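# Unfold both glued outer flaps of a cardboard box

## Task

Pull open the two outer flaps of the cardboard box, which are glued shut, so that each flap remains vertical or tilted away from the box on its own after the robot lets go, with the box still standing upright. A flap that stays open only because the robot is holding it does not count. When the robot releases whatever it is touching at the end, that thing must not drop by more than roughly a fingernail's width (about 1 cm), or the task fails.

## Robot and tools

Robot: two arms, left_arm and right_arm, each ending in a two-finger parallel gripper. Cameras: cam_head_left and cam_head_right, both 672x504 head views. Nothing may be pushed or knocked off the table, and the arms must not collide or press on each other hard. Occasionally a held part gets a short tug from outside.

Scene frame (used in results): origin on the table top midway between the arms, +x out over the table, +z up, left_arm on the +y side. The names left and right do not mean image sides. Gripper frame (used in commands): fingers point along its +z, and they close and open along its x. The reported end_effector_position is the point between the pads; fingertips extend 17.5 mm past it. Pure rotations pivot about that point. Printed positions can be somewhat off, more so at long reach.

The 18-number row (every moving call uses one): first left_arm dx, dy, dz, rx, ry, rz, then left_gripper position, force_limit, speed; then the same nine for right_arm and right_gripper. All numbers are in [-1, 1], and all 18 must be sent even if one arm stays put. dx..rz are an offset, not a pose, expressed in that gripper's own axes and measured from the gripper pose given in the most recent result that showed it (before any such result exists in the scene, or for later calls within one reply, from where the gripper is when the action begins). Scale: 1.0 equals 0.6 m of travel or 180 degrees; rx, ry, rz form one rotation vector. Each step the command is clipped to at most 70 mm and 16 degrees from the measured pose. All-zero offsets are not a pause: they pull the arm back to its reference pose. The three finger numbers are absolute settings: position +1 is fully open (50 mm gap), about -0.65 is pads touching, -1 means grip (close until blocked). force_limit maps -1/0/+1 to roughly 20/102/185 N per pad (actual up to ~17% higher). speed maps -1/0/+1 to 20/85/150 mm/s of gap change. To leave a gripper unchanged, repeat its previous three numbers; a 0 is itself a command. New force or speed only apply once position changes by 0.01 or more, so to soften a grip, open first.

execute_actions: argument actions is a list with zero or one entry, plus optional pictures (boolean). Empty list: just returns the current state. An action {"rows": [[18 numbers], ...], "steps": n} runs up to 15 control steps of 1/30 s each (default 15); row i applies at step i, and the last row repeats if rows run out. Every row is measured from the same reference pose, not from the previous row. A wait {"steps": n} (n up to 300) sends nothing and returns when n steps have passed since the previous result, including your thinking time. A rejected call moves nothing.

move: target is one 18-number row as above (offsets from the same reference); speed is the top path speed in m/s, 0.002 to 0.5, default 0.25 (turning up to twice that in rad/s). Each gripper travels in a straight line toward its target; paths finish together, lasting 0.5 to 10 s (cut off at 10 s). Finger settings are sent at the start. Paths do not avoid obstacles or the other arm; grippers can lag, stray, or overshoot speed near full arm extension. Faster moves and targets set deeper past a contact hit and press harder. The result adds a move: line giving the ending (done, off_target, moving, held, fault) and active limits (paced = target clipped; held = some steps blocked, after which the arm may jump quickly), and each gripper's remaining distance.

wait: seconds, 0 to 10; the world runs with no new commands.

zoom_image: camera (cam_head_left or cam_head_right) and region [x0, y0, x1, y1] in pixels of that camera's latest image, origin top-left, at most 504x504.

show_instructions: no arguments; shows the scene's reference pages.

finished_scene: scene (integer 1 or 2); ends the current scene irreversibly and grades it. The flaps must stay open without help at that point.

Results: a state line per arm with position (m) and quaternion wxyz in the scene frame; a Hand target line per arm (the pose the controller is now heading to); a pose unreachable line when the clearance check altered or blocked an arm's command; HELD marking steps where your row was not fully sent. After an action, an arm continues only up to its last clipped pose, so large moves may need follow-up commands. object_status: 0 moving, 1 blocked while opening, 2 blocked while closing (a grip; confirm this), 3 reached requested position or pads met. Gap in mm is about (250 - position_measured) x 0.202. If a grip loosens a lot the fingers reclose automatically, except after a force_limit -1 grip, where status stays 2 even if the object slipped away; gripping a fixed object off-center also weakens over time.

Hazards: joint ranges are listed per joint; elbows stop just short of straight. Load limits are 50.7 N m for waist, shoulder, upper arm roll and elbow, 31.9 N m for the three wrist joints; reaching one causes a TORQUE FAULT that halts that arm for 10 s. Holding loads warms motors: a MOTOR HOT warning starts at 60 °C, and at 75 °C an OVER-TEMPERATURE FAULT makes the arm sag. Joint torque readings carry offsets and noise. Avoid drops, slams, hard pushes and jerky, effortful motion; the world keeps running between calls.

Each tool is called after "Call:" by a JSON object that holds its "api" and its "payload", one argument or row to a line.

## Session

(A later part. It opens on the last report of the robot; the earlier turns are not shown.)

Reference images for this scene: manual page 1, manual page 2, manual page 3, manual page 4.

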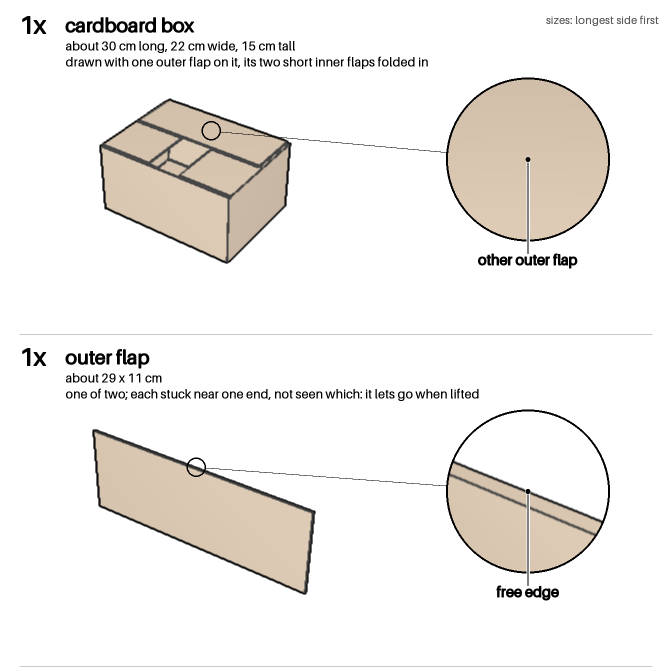

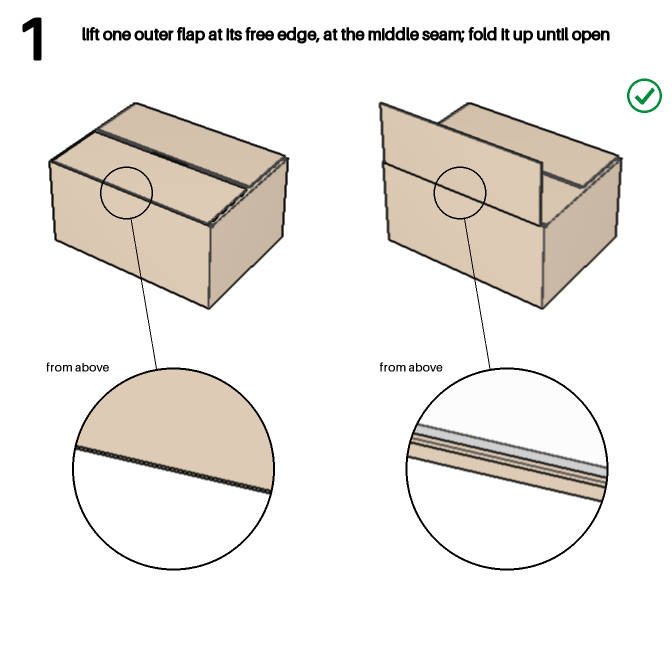

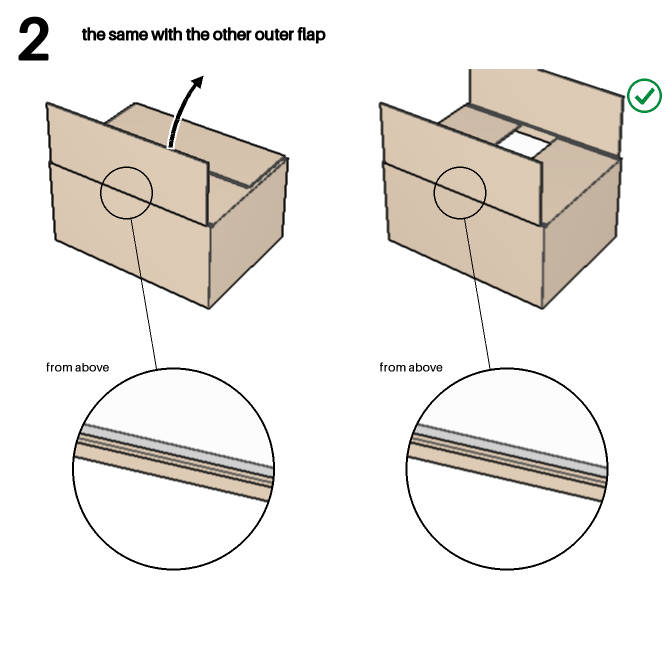

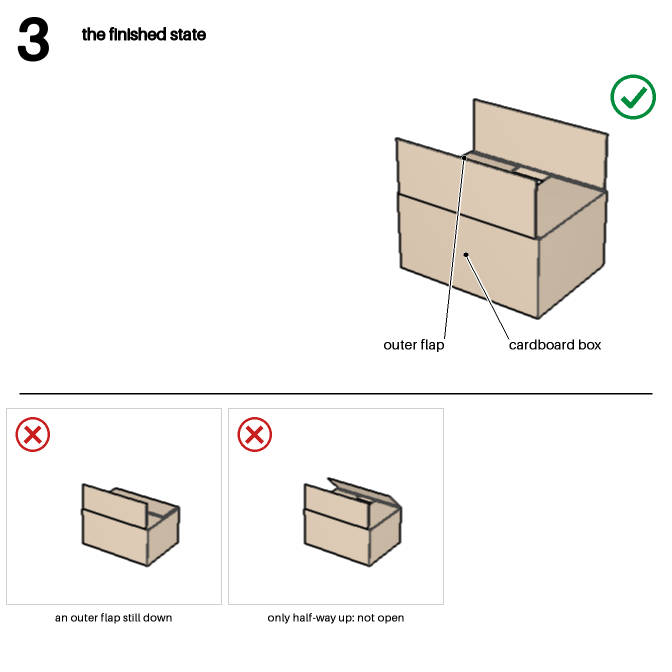

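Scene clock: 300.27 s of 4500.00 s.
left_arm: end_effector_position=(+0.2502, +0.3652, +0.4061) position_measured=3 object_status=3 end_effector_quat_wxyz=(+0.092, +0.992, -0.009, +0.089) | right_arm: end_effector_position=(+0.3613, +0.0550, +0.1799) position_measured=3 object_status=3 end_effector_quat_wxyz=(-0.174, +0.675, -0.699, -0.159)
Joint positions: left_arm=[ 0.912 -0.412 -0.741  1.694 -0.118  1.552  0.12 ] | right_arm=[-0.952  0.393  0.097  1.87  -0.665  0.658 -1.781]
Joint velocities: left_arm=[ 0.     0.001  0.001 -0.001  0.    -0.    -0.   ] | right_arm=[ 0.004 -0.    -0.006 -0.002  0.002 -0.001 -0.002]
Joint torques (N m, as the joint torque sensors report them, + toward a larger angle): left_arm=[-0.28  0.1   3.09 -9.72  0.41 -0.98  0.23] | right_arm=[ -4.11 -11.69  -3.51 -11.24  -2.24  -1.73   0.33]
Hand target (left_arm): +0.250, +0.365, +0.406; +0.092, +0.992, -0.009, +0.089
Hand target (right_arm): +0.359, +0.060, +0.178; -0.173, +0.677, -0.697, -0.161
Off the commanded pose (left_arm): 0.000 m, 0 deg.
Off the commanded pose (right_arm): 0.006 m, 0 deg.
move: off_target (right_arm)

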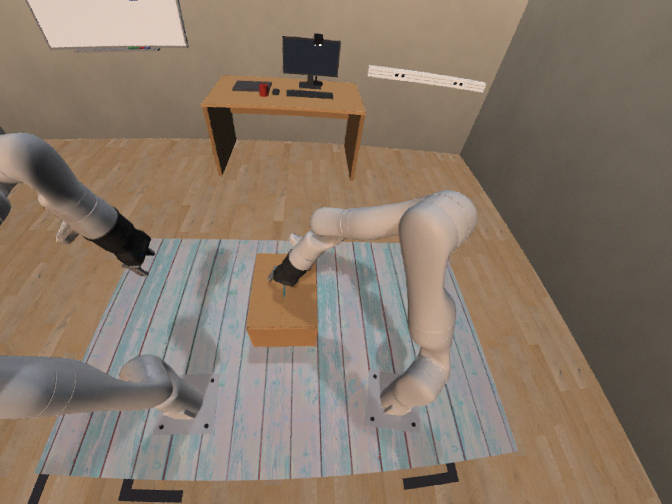

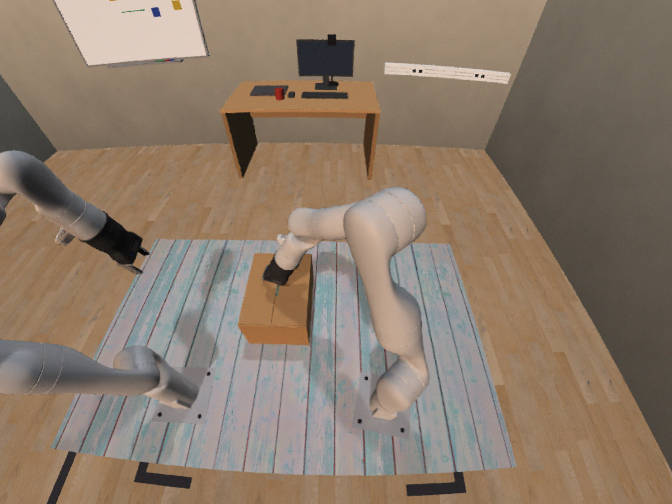

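Call:
{"api": "move", "payload": {
  "target": [0,0,0,0,0,0,1,0,0,0.004,0,-0.004,0,-0.03,0,-1,-0.4,-0.5],
  "speed": 0.01
}}

Call:
{"api": "zoom_image", "payload": {
  "camera": "cam_head_left",
  "region": [220,200,340,350]
}}

Scene clock: 310.93 s of 4500.00 s.
left_arm: end_effector_position=(+0.2502, +0.3652, +0.4061) position_measured=3 object_status=3 end_effector_quat_wxyz=(+0.092, +0.992, -0.009, +0.089) | right_arm: end_effector_position=(+0.3611, +0.0517, +0.1809) position_measured=252 object_status=3 end_effector_quat_wxyz=(-0.207, +0.667, -0.690, -0.191)
Joint positions: left_arm=[ 0.912 -0.412 -0.741  1.694 -0.118  1.552  0.12 ] | right_arm=[-0.815  0.383 -0.006  1.943 -0.833  0.603 -1.57 ]
Joint velocities: left_arm=[ 0.    -0.001 -0.     0.    -0.    -0.     0.   ] | right_arm=[ 0.002 -0.     0.001  0.    -0.001  0.001  0.002]
Joint torques (N m, as the joint torque sensors report them, + toward a larger angle): left_arm=[-0.34 -0.02  3.14 -9.76  0.63 -0.82  0.1 ] | right_arm=[  0.33 -16.6   -0.28  -8.72  -0.66   0.29   0.17]
Hand target (left_arm): +0.250, +0.365, +0.406; +0.092, +0.992, -0.009, +0.089
Hand target (right_arm): +0.361, +0.052, +0.181; -0.207, +0.667, -0.690, -0.191
Off the commanded pose (left_arm): 0.000 m, 0 deg.
Off the commanded pose (right_arm): 0.000 m, 0 deg.
After step 90, 2.73 s passed at rest.
move: done

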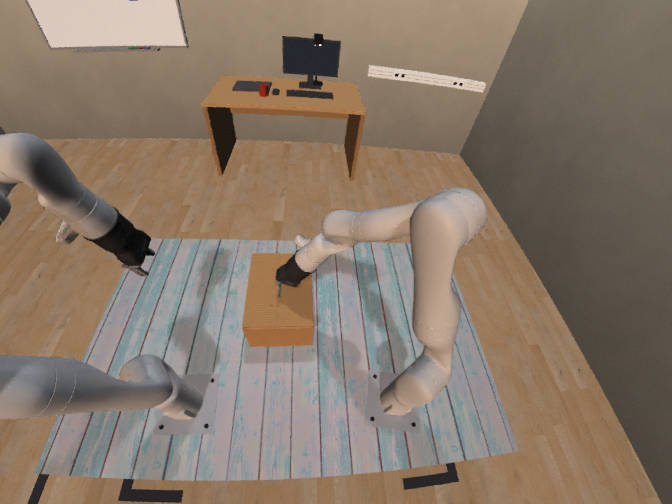

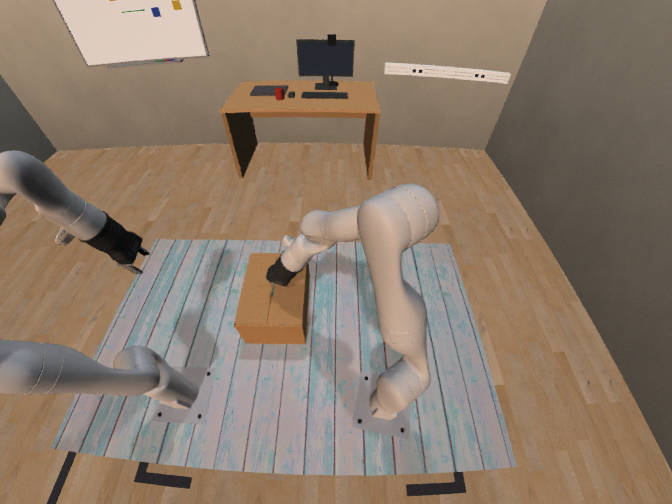

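Region (220, 200, 340, 350) of cam_head_left's 672x504 image, scaled by 3.360, with more detail than that image has; it fills the left 403 columns of this view, and the rest is white.

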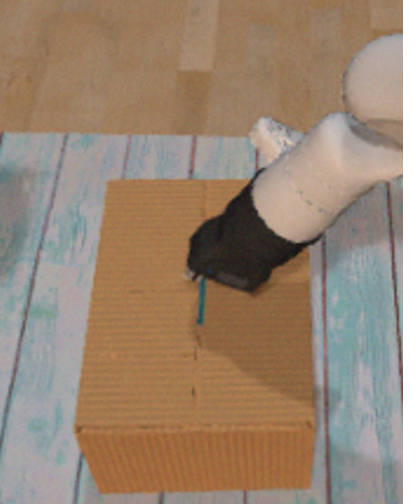

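Call:
{"api": "move", "payload": {
  "target": [0.087,0.185,0.595,0,0,0,1,0,0,-0.013,0.015,-0.022,0,0.11,0,1,0,0],
  "speed": 0.15
}}

Call:
{"api": "move", "payload": {
  "target": [0,0.05,0,0,0,0,1,0,0,0,0,0,0,0,0,1,0,0],
  "speed": 0.015
}}

Scene clock: 325.63 s of 4500.00 s.
left_arm: end_effector_position=(+0.3631, +0.1946, +0.0913) position_measured=3 object_status=3 end_effector_quat_wxyz=(+0.090, +0.992, -0.004, +0.092) | right_arm: end_effector_position=(+0.3519, +0.0518, +0.1962) position_measured=3 object_status=3 end_effector_quat_wxyz=(-0.086, +0.690, -0.715, -0.073)
Joint positions: left_arm=[ 0.828  0.424 -0.696  2.202  0.868  0.556 -0.581] | right_arm=[-1.2    0.424  0.258  1.664 -0.319  0.915 -2.2  ]
Joint velocities: left_arm=[-0.006  0.008  0.004 -0.002  0.002  0.003 -0.001] | right_arm=[-0.001  0.001 -0.002  0.     0.001 -0.001 -0.002]
Joint torques (N m, as the joint torque sensors report them, + toward a larger angle): left_arm=[  2.   -13.16   0.72  -5.99   1.3    0.48  -0.12] | right_arm=[  0.29 -18.12   1.26  -9.55   0.1   -0.19   0.18]
Hand target (left_arm): +0.362, +0.192, +0.091; +0.092, +0.992, -0.007, +0.090
Hand target (right_arm): +0.352, +0.052, +0.196; -0.086, +0.690, -0.715, -0.073
Off the commanded pose (left_arm): 0.005 m, 1 deg.
Off the commanded pose (right_arm): 0.000 m, 0 deg.
After step 90, 8.80 s passed at rest.
move: off_target (left_arm)

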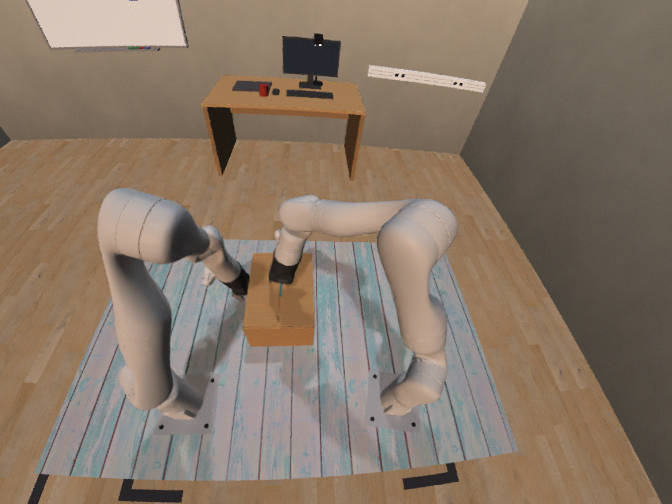

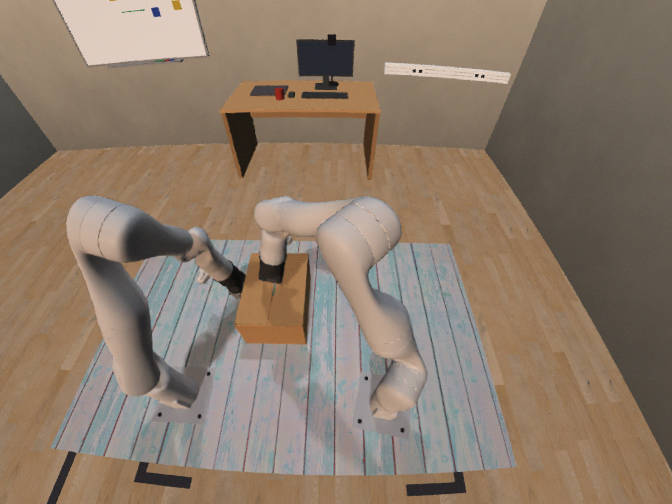

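Scene clock: 327.87 s of 4500.00 s.
left_arm: end_effector_position=(+0.3626, +0.1707, +0.0954) position_measured=3 object_status=3 end_effector_quat_wxyz=(+0.086, +0.992, -0.001, +0.091) | right_arm: end_effector_position=(+0.3519, +0.0518, +0.1962) position_measured=3 object_status=3 end_effector_quat_wxyz=(-0.086, +0.690, -0.715, -0.073)
Joint positions: left_arm=[ 0.915  0.432 -0.709  2.169  0.821  0.558 -0.448] | right_arm=[-1.2    0.424  0.258  1.664 -0.319  0.915 -2.2  ]
Joint velocities: left_arm=[-0.002 -0.002  0.006  0.    -0.005 -0.004  0.005] | right_arm=[ 0.     0.001 -0.    -0.001  0.    -0.     0.001]
Joint torques (N m, as the joint torque sensors report them, + toward a larger angle): left_arm=[  3.49 -14.99   1.77  -8.53   1.96   0.79   0.64] | right_arm=[  0.07 -17.89   1.25  -9.41  -0.05  -0.18   0.11]
Hand target (left_arm): +0.362, +0.165, +0.097; +0.090, +0.992, -0.004, +0.091
Hand target (right_arm): +0.352, +0.052, +0.196; -0.086, +0.690, -0.715, -0.073
Off the commanded pose (left_arm): 0.006 m, 1 deg.
Off the commanded pose (right_arm): 0.000 m, 0 deg.
move: off_target (left_arm)

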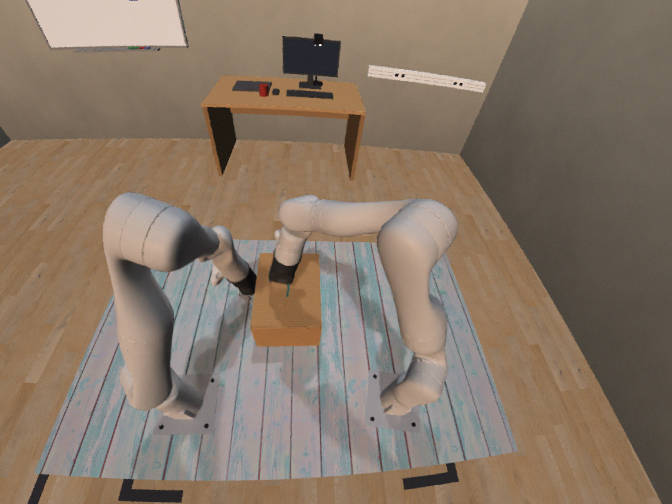

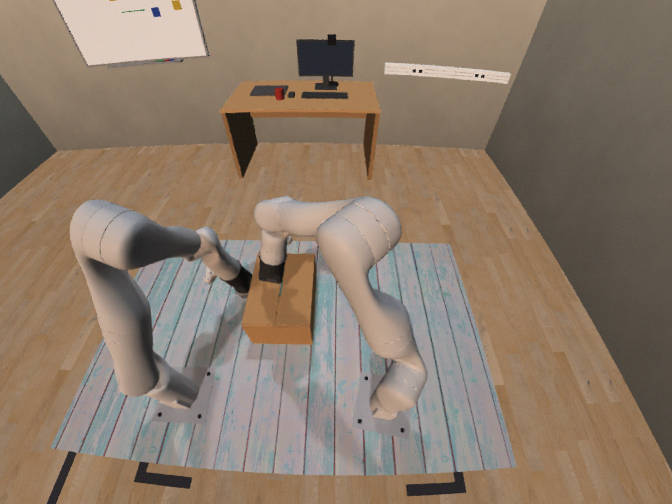

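Call:
{"api": "move", "payload": {
  "target": [0,0,0,0,0,0,1,0,0,0.036,0,-0.008,0,0,0,1,0,0],
  "speed": 0.04
}}

Call:
{"api": "move", "payload": {
  "target": [0,0,0,0,0,0,1,0,0,0.009,0,0.043,0,0,0,1,0,0],
  "speed": 0.015
}}

Call:
{"api": "move", "payload": {
  "target": [0,0,0,0,0,0,1,0,0,-0.018,0,0.011,0,0,0,1,0,0],
  "speed": 0.01
}}

Scene clock: 333.17 s of 4500.00 s.
left_arm: end_effector_position=(+0.3626, +0.1712, +0.0952) position_measured=3 object_status=3 end_effector_quat_wxyz=(+0.086, +0.992, -0.000, +0.091) | right_arm: end_effector_position=(+0.3511, +0.0297, +0.1960) position_measured=3 object_status=3 end_effector_quat_wxyz=(-0.086, +0.690, -0.715, -0.073)
Joint positions: left_arm=[ 0.914  0.432 -0.708  2.169  0.82   0.558 -0.447] | right_arm=[-1.174  0.391  0.26   1.716 -0.321  0.901 -2.161]
Joint velocities: left_arm=[-0.    -0.     0.001 -0.    -0.001 -0.001  0.   ] | right_arm=[ 0.001 -0.002  0.002 -0.001 -0.001  0.001  0.   ]
Joint torques (N m, as the joint torque sensors report them, + toward a larger angle): left_arm=[ -0.22 -13.25  -1.06  -5.99   0.64  -0.35   0.07] | right_arm=[  0.48 -17.26   1.49  -9.33  -0.17  -0.24   0.16]
Hand target (left_arm): +0.363, +0.171, +0.095; +0.086, +0.992, -0.001, +0.091
Hand target (right_arm): +0.351, +0.030, +0.196; -0.086, +0.690, -0.715, -0.073
Off the commanded pose (left_arm): 0.001 m, 0 deg.
Off the commanded pose (right_arm): 0.000 m, 0 deg.
After step 90, 1.50 s passed at rest.
move: done

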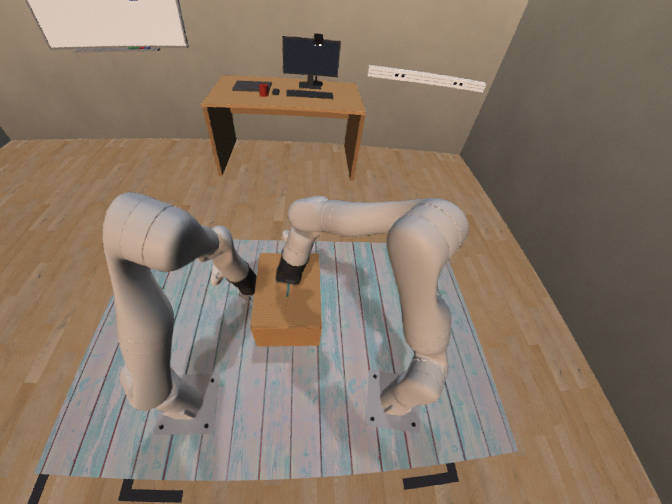

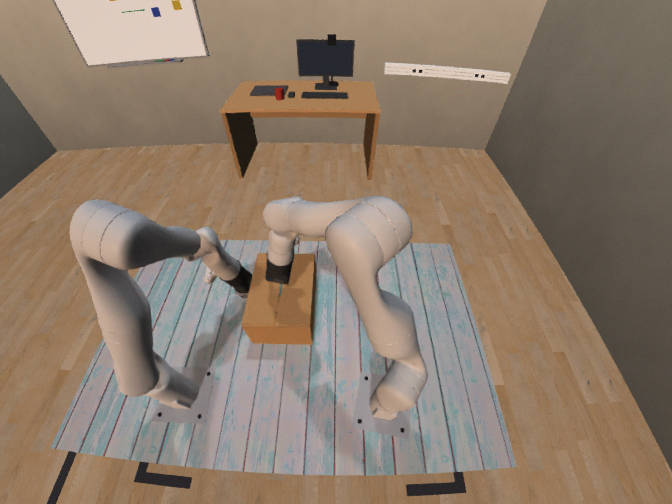

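Scene clock: 335.13 s of 4500.00 s.
left_arm: end_effector_position=(+0.3627, +0.1713, +0.0952) position_measured=3 object_status=3 end_effector_quat_wxyz=(+0.086, +0.992, -0.000, +0.091) | right_arm: end_effector_position=(+0.3541, +0.0324, +0.1751) position_measured=3 object_status=3 end_effector_quat_wxyz=(-0.092, +0.690, -0.714, -0.074)
Joint positions: left_arm=[ 0.913  0.432 -0.708  2.169  0.82   0.557 -0.447] | right_arm=[-1.162  0.419  0.247  1.754 -0.345  0.826 -2.132]
Joint velocities: left_arm=[ 0.     0.001  0.     0.     0.    -0.001  0.   ] | right_arm=[ 0.    -0.001  0.     0.002 -0.     0.001  0.   ]
Joint torques (N m, as the joint torque sensors report them, + toward a larger angle): left_arm=[ -0.08 -12.96  -1.7   -6.08   0.49  -0.59  -0.03] | right_arm=[ -0.02 -11.37   0.62  -5.67   0.02   0.16   0.03]
Hand target (left_arm): +0.363, +0.171, +0.095; +0.086, +0.992, -0.000, +0.091
Hand target (right_arm): +0.351, +0.030, +0.170; -0.086, +0.690, -0.715, -0.073
Off the commanded pose (left_arm): 0.000 m, 0 deg.
Off the commanded pose (right_arm): 0.007 m, 1 deg.
move: off_target (right_arm)

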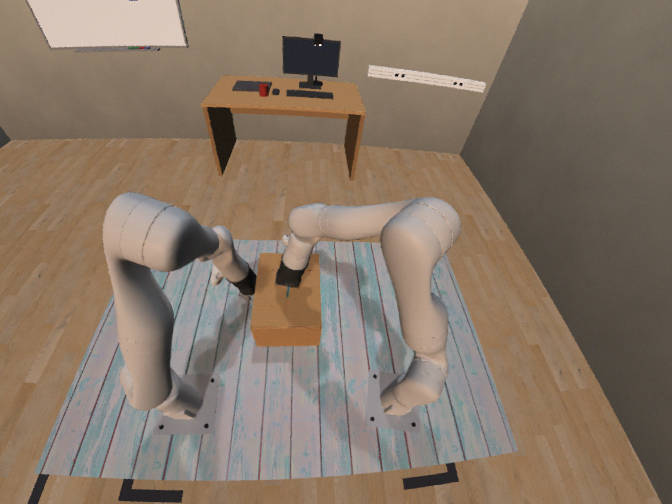

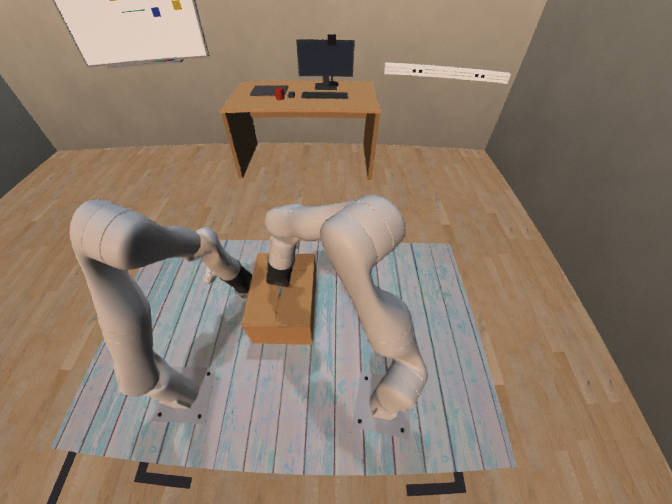

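Scene clock: 336.63 s of 4500.00 s.
left_arm: end_effector_position=(+0.3627, +0.1713, +0.0952) position_measured=3 object_status=3 end_effector_quat_wxyz=(+0.086, +0.992, -0.000, +0.091) | right_arm: end_effector_position=(+0.3566, +0.0456, +0.1749) position_measured=3 object_status=3 end_effector_quat_wxyz=(-0.097, +0.689, -0.714, -0.074)
Joint positions: left_arm=[ 0.913  0.432 -0.708  2.169  0.82   0.557 -0.447] | right_arm=[-1.175  0.436  0.244  1.729 -0.346  0.822 -2.15 ]
Joint velocities: left_arm=[ 0.    -0.001 -0.     0.001 -0.    -0.001  0.   ] | right_arm=[ 0.     0.    -0.001  0.002  0.001  0.001 -0.001]
Joint torques (N m, as the joint torque sensors report them, + toward a larger angle): left_arm=[ -0.18 -13.09  -1.55  -6.15   0.3   -0.43   0.25] | right_arm=[ -0.05 -13.95   0.8   -7.09  -0.1   -0.02   0.09]
Hand target (left_arm): +0.363, +0.171, +0.095; +0.086, +0.992, -0.000, +0.091
Hand target (right_arm): +0.355, +0.044, +0.171; -0.092, +0.690, -0.714, -0.074
Off the commanded pose (left_arm): 0.000 m, 0 deg.
Off the commanded pose (right_arm): 0.004 m, 0 deg.
move: off_target (right_arm)

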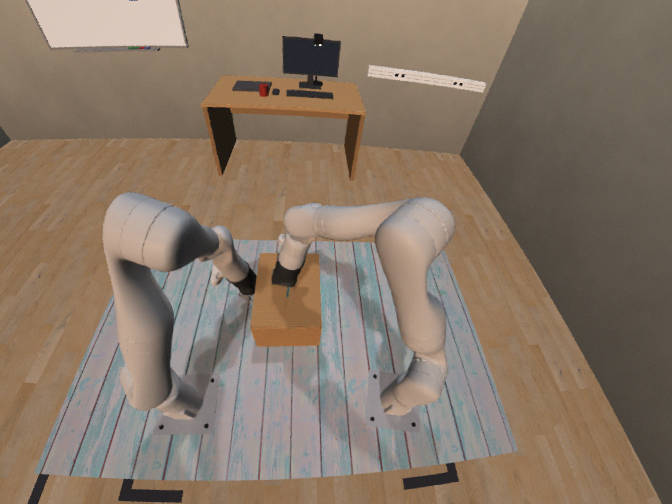

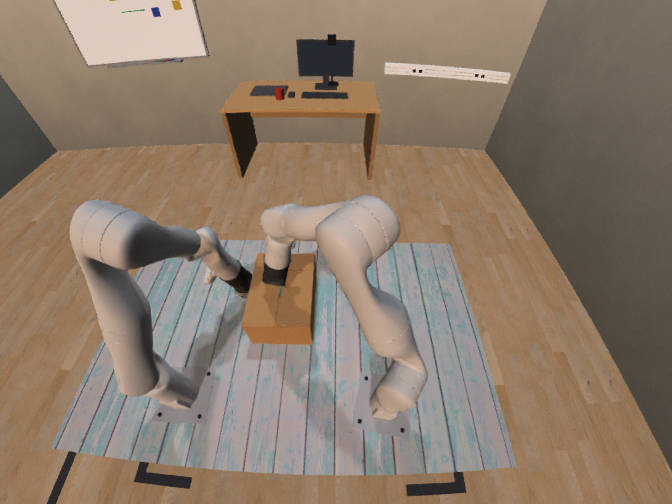

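Call:
{"api": "move", "payload": {
  "target": [0,0,0,0,0,0,1,0,0,-0.012,0,0.011,0,0,0,1,0,0],
  "speed": 0.01
}}

Call:
{"api": "zoom_image", "payload": {
  "camera": "cam_head_right",
  "region": [200,220,340,350]
}}

Scene clock: 341.10 s of 4500.00 s.
left_arm: end_effector_position=(+0.3627, +0.1713, +0.0952) position_measured=3 object_status=3 end_effector_quat_wxyz=(+0.086, +0.992, -0.000, +0.091) | right_arm: end_effector_position=(+0.3581, +0.0496, +0.1734) position_measured=3 object_status=3 end_effector_quat_wxyz=(-0.097, +0.688, -0.716, -0.073)
Joint positions: left_arm=[ 0.913  0.432 -0.708  2.169  0.82   0.557 -0.447] | right_arm=[-1.179  0.446  0.243  1.718 -0.344  0.822 -2.162]
Joint velocities: left_arm=[-0.    -0.     0.001 -0.001  0.     0.001 -0.   ] | right_arm=[ 0.004 -0.    -0.006 -0.001  0.003 -0.001 -0.003]
Joint torques (N m, as the joint torque sensors report them, + toward a larger angle): left_arm=[ -0.49 -13.4   -1.88  -6.42   0.42  -0.47   0.05] | right_arm=[ -2.53 -10.76  -1.94 -11.21  -1.74  -3.56   0.41]
Hand target (left_arm): +0.363, +0.171, +0.095; +0.086, +0.992, -0.000, +0.091
Hand target (right_arm): +0.357, +0.054, +0.170; -0.097, +0.689, -0.714, -0.074
Off the commanded pose (left_arm): 0.000 m, 0 deg.
Off the commanded pose (right_arm): 0.006 m, 0 deg.
After step 90, 0.27 s passed at rest.
move: off_target (right_arm)

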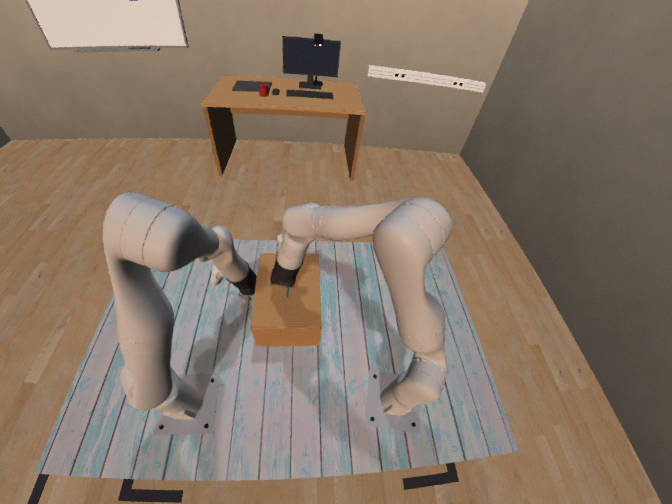

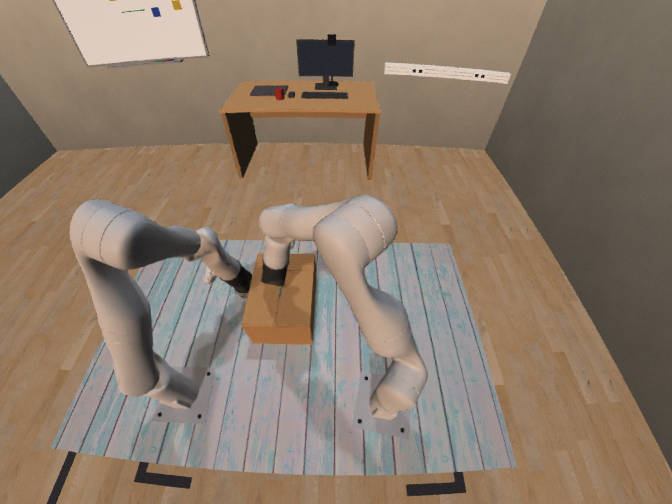

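Region (200, 220, 340, 350) of cam_head_right's 672x504 image, scaled by 3.600, with more detail than that image has; it fills the top 468 rows of this view, and the rest is white.

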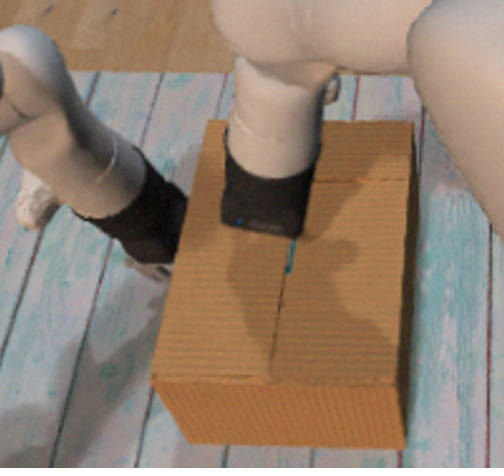

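Call:
{"api": "move", "payload": {
  "target": [0,0,0,0,0,0,1,0,0,-0.028,0,-0.028,0,-0.06,0,1,0,0],
  "speed": 0.012
}}

Call:
{"api": "move", "payload": {
  "target": [0,0,0,0,0,0,1,0,0,-0.03,0,0,0,-0.07,0,1,0,0],
  "speed": 0.012
}}

Call:
{"api": "zoom_image", "payload": {
  "camera": "cam_head_left",
  "region": [210,200,350,350]
}}

Scene clock: 361.00 s of 4500.00 s.
left_arm: end_effector_position=(+0.3631, +0.1751, +0.0948) position_measured=3 object_status=3 end_effector_quat_wxyz=(+0.083, +0.992, +0.002, +0.092) | right_arm: end_effector_position=(+0.3596, +0.0505, +0.1875) position_measured=3 object_status=3 end_effector_quat_wxyz=(-0.155, +0.675, -0.709, -0.134)
Joint positions: left_arm=[ 0.905  0.431 -0.705  2.171  0.812  0.553 -0.442] | right_arm=[-0.982  0.377  0.086  1.829 -0.503  0.694 -1.973]
Joint velocities: left_arm=[-0.003 -0.001  0.001  0.001 -0.002 -0.001  0.002] | right_arm=[ 0.009 -0.    -0.012 -0.001  0.006 -0.001 -0.006]
Joint torques (N m, as the joint torque sensors report them, + toward a larger angle): left_arm=[  1.96 -13.2    1.51  -7.71   1.58   0.02   0.46] | right_arm=[ -6.75 -19.42  -6.18 -16.68  -3.98  -2.93   0.37]
Hand target (left_arm): +0.363, +0.171, +0.095; +0.086, +0.992, -0.000, +0.091
Hand target (right_arm): +0.358, +0.062, +0.194; -0.163, +0.678, -0.704, -0.138
Off the commanded pose (left_arm): 0.004 m, 0 deg.
Off the commanded pose (right_arm): 0.013 m, 1 deg.
After step 90, 8.83 s passed at rest.
move: off_target (left_arm, right_arm)

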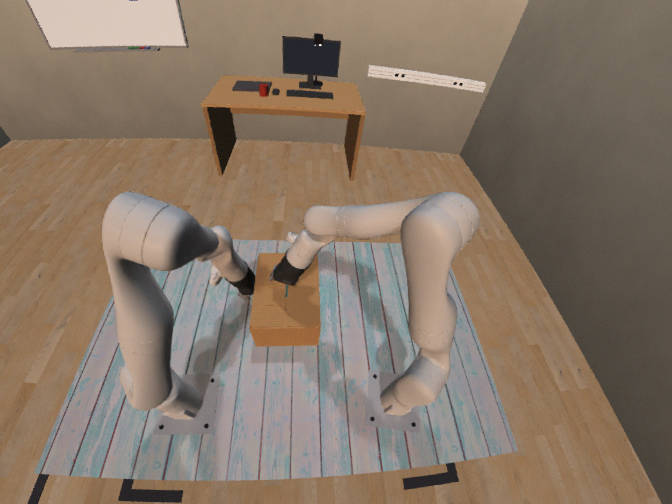

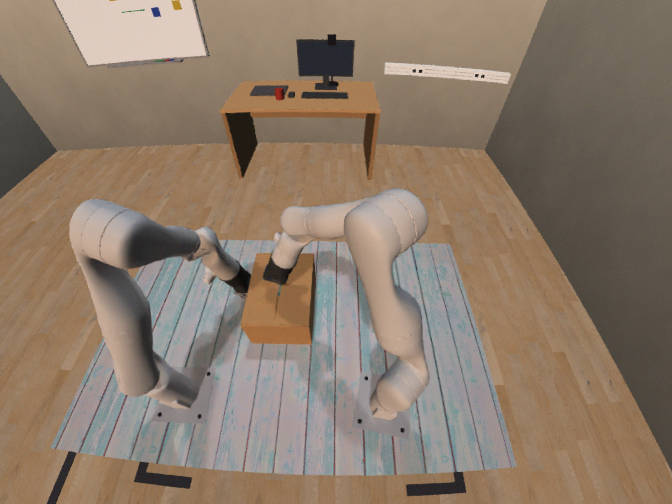

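Scene clock: 370.40 s of 4500.00 s.
left_arm: end_effector_position=(+0.3637, +0.1794, +0.0945) position_measured=3 object_status=3 end_effector_quat_wxyz=(+0.081, +0.992, +0.005, +0.092) | right_arm: end_effector_position=(+0.3602, +0.0668, +0.1946) position_measured=3 object_status=3 end_effector_quat_wxyz=(-0.232, +0.656, -0.688, -0.207)
Joint positions: left_arm=[ 0.883  0.425 -0.684  2.174  0.793  0.542 -0.427] | right_arm=[-0.693  0.374 -0.177  1.954 -0.849  0.538 -1.577]
Joint velocities: left_arm=[-0.003 -0.     0.003  0.    -0.003 -0.001  0.003] | right_arm=[ 0.     0.     0.002 -0.    -0.001 -0.001  0.001]
Joint torques (N m, as the joint torque sensors report them, + toward a larger angle): left_arm=[  2.67 -13.08   1.95  -7.8    1.77   0.25   0.49] | right_arm=[ -0.04 -16.3   -0.49  -8.88  -0.81   0.23   0.04]
Hand target (left_arm): +0.363, +0.175, +0.095; +0.083, +0.992, +0.002, +0.092
Hand target (right_arm): +0.360, +0.067, +0.195; -0.232, +0.656, -0.688, -0.207
Off the commanded pose (left_arm): 0.004 m, 0 deg.
Off the commanded pose (right_arm): 0.000 m, 0 deg.
move: off_target (left_arm)

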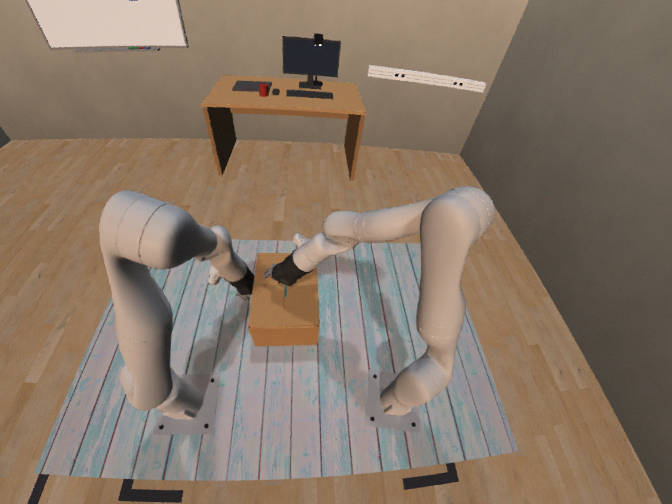

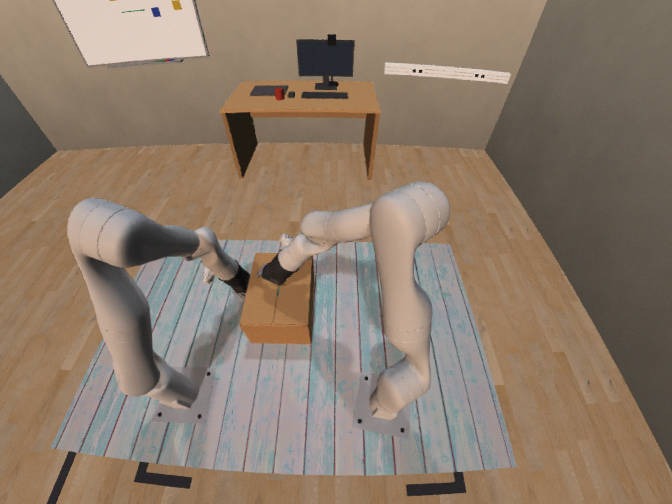

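Region (210, 200, 350, 350) of cam_head_left's 672x504 image, scaled by 3.360, with more detail than that image has; it fills the left 470 columns of this view, and the rest is white.

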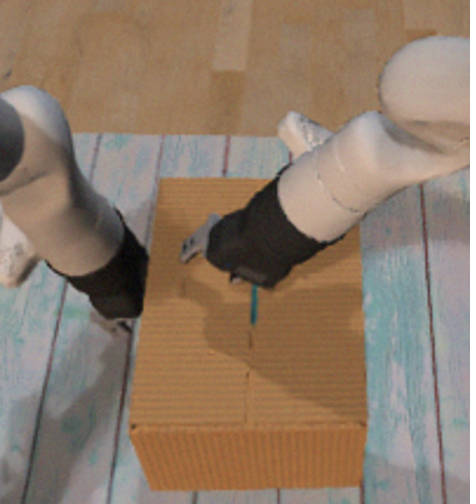

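Call:
{"api": "move", "payload": {
  "target": [0,0.016,0,0,0,0,1,0,0,0.066,0.013,-0.06,0,-0.078,0,1,0,0],
  "speed": 0.04
}}

Call:
{"api": "move", "payload": {
  "target": [0,0.004,0,0,0,0,1,0,0,0.035,0,0.03,0,0,0,1,0,0],
  "speed": 0.012
}}

Scene clock: 380.93 s of 4500.00 s.
left_arm: end_effector_position=(+0.3636, +0.1752, +0.0947) position_measured=3 object_status=3 end_effector_quat_wxyz=(+0.077, +0.993, +0.008, +0.092) | right_arm: end_effector_position=(+0.3492, +0.0139, +0.1998) position_measured=3 object_status=3 end_effector_quat_wxyz=(-0.313, +0.626, -0.655, -0.285)
Joint positions: left_arm=[ 0.9    0.429 -0.683  2.165  0.77   0.54  -0.38 ] | right_arm=[-0.259  0.395 -0.389  2.19  -1.39   0.628 -0.799]
Joint velocities: left_arm=[-0.003 -0.002  0.002  0.    -0.004 -0.003  0.003] | right_arm=[ 0.003  0.001  0.006  0.001 -0.002  0.003  0.   ]
Joint torques (N m, as the joint torque sensors report them, + toward a larger angle): left_arm=[  2.7  -15.17   1.68  -8.82   1.83   0.38   0.4 ] | right_arm=[  0.83 -13.58  -1.83  -7.06  -1.02   2.35   0.29]
Hand target (left_arm): +0.364, +0.170, +0.096; +0.081, +0.992, +0.005, +0.092
Hand target (right_arm): +0.349, +0.014, +0.200; -0.313, +0.626, -0.655, -0.285
Off the commanded pose (left_arm): 0.005 m, 1 deg.
Off the commanded pose (right_arm): 0.000 m, 0 deg.
After step 90, 4.23 s passed at rest.
move: off_target (left_arm)

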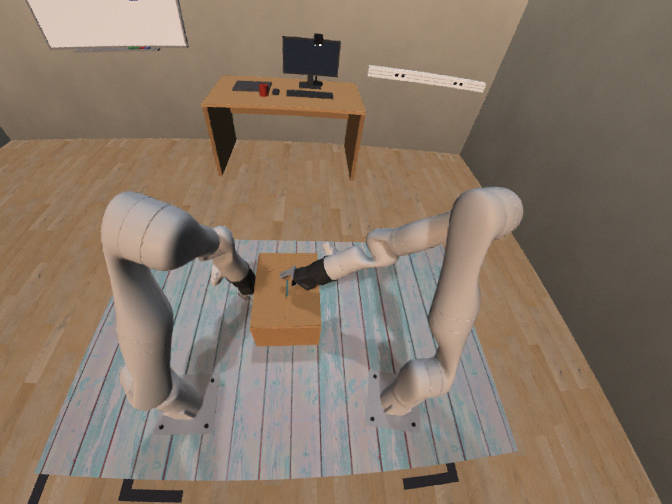

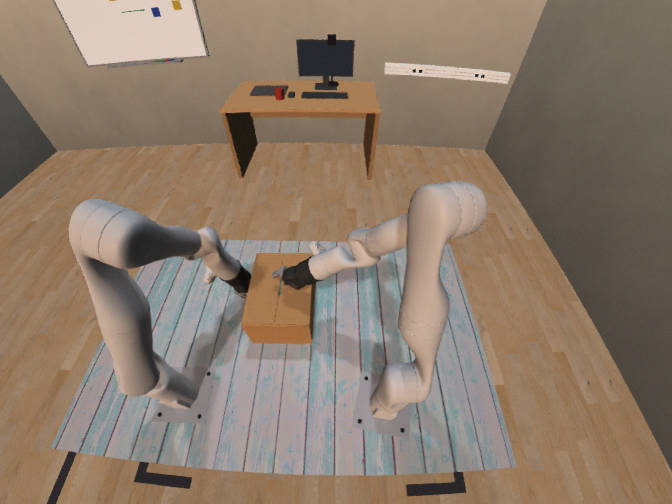

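Scene clock: 383.47 s of 4500.00 s.
left_arm: end_effector_position=(+0.3635, +0.1757, +0.0946) position_measured=3 object_status=3 end_effector_quat_wxyz=(+0.075, +0.993, +0.010, +0.091) | right_arm: end_effector_position=(+0.3526, +0.0202, +0.1844) position_measured=3 object_status=3 end_effector_quat_wxyz=(-0.324, +0.628, -0.647, -0.286)
Joint positions: left_arm=[ 0.902  0.43  -0.683  2.163  0.762  0.539 -0.368] | right_arm=[-0.264  0.453 -0.396  2.208 -1.51   0.607 -0.636]
Joint velocities: left_arm=[-0.002 -0.001  0.003  0.    -0.002 -0.002  0.002] | right_arm=[-0.014 -0.002  0.019 -0.    -0.004  0.008  0.003]
Joint torques (N m, as the joint torque sensors report them, + toward a larger angle): left_arm=[  1.72 -13.74   0.3   -7.73   1.27  -0.44   0.13] | right_arm=[ 0.15 -1.92  2.32  0.48  1.53 -3.75 -0.37]
Hand target (left_arm): +0.364, +0.173, +0.095; +0.077, +0.993, +0.008, +0.092
Hand target (right_arm): +0.349, +0.014, +0.172; -0.313, +0.626, -0.655, -0.285
Off the commanded pose (left_arm): 0.003 m, 0 deg.
Off the commanded pose (right_arm): 0.014 m, 2 deg.
move: off_target (right_arm)

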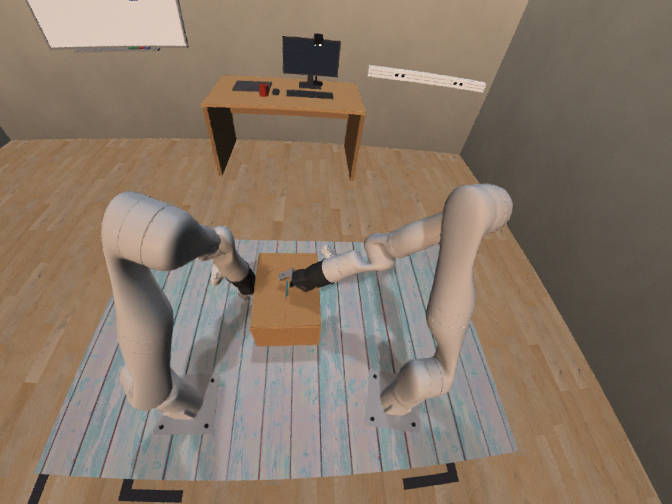

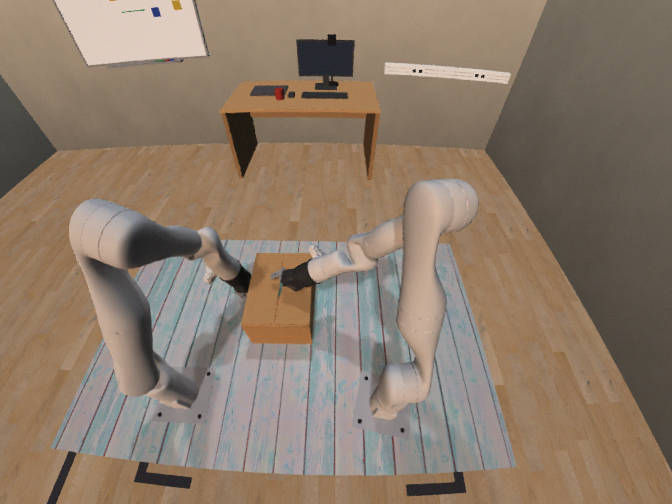

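Call:
{"api": "move", "payload": {
  "target": [0,0.004,0,0,0,0,1,0,0,-0.014,0,0.04,0,0,0,1,0,0],
  "speed": 0.012
}}

Call:
{"api": "zoom_image", "payload": {
  "camera": "cam_head_left",
  "region": [240,230,350,330]
}}

Scene clock: 389.93 s of 4500.00 s.
left_arm: end_effector_position=(+0.3656, +0.1806, +0.0948) position_measured=3 object_status=3 end_effector_quat_wxyz=(+0.071, +0.993, +0.015, +0.093) | right_arm: end_effector_position=(+0.3572, +0.0387, +0.1810) position_measured=3 object_status=3 end_effector_quat_wxyz=(-0.329, +0.627, -0.648, -0.281)
Joint positions: left_arm=[ 0.9    0.431 -0.687  2.162  0.751  0.535 -0.356] | right_arm=[-0.313  0.473 -0.405  2.193 -1.591  0.563 -0.593]
Joint velocities: left_arm=[-0.005 -0.001  0.008 -0.001 -0.005 -0.003  0.004] | right_arm=[-0.001 -0.     0.002 -0.    -0.     0.     0.001]
Joint torques (N m, as the joint torque sensors report them, + toward a larger angle): left_arm=[  5.17 -13.71   3.7   -8.11   2.4    1.15   0.41] | right_arm=[ -7.86  -1.27  -5.77 -10.59  -1.72   0.56   0.15]
Hand target (left_arm): +0.363, +0.173, +0.095; +0.075, +0.993, +0.010, +0.091
Hand target (right_arm): +0.354, +0.044, +0.176; -0.324, +0.628, -0.647, -0.286
Off the commanded pose (left_arm): 0.008 m, 1 deg.
Off the commanded pose (right_arm): 0.008 m, 1 deg.
After step 90, 1.13 s passed at rest.
move: off_target (left_arm, right_arm)

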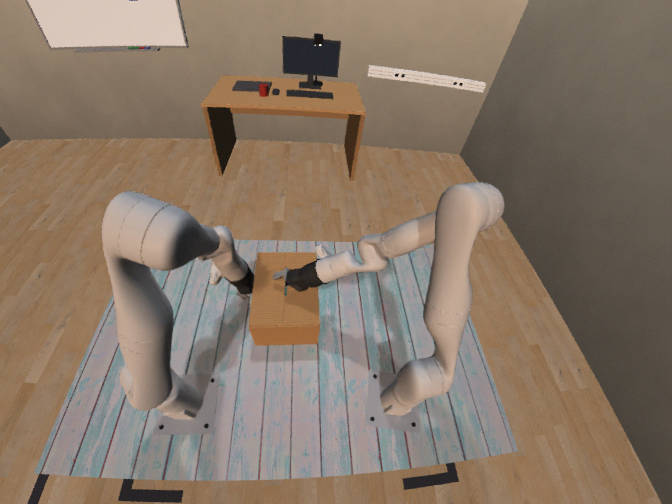

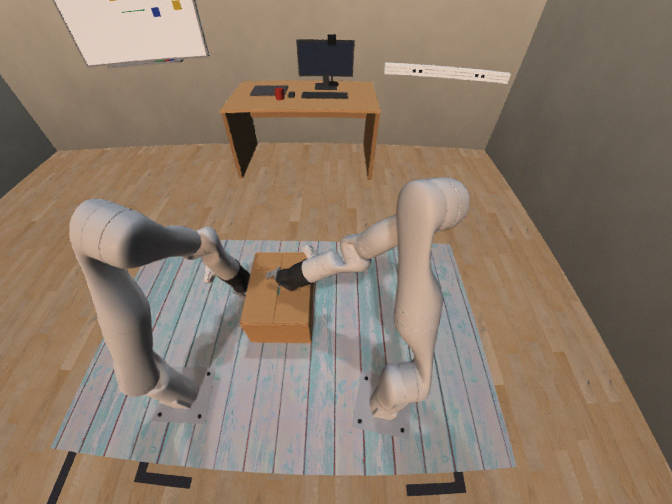

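Region (240, 230, 350, 330) of cam_head_left's 672x504 image, scaled by 4.582, with more detail than that image has; it fills the top 458 rows of this view, and the rest is white.

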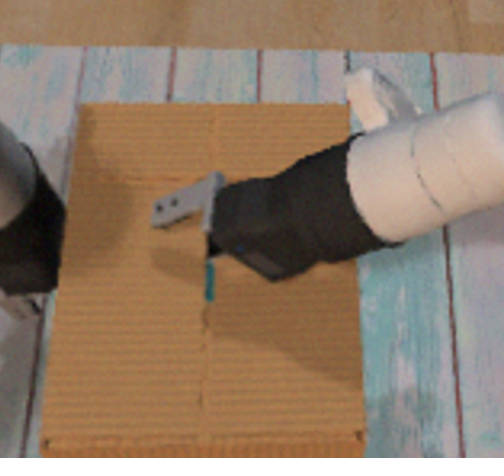

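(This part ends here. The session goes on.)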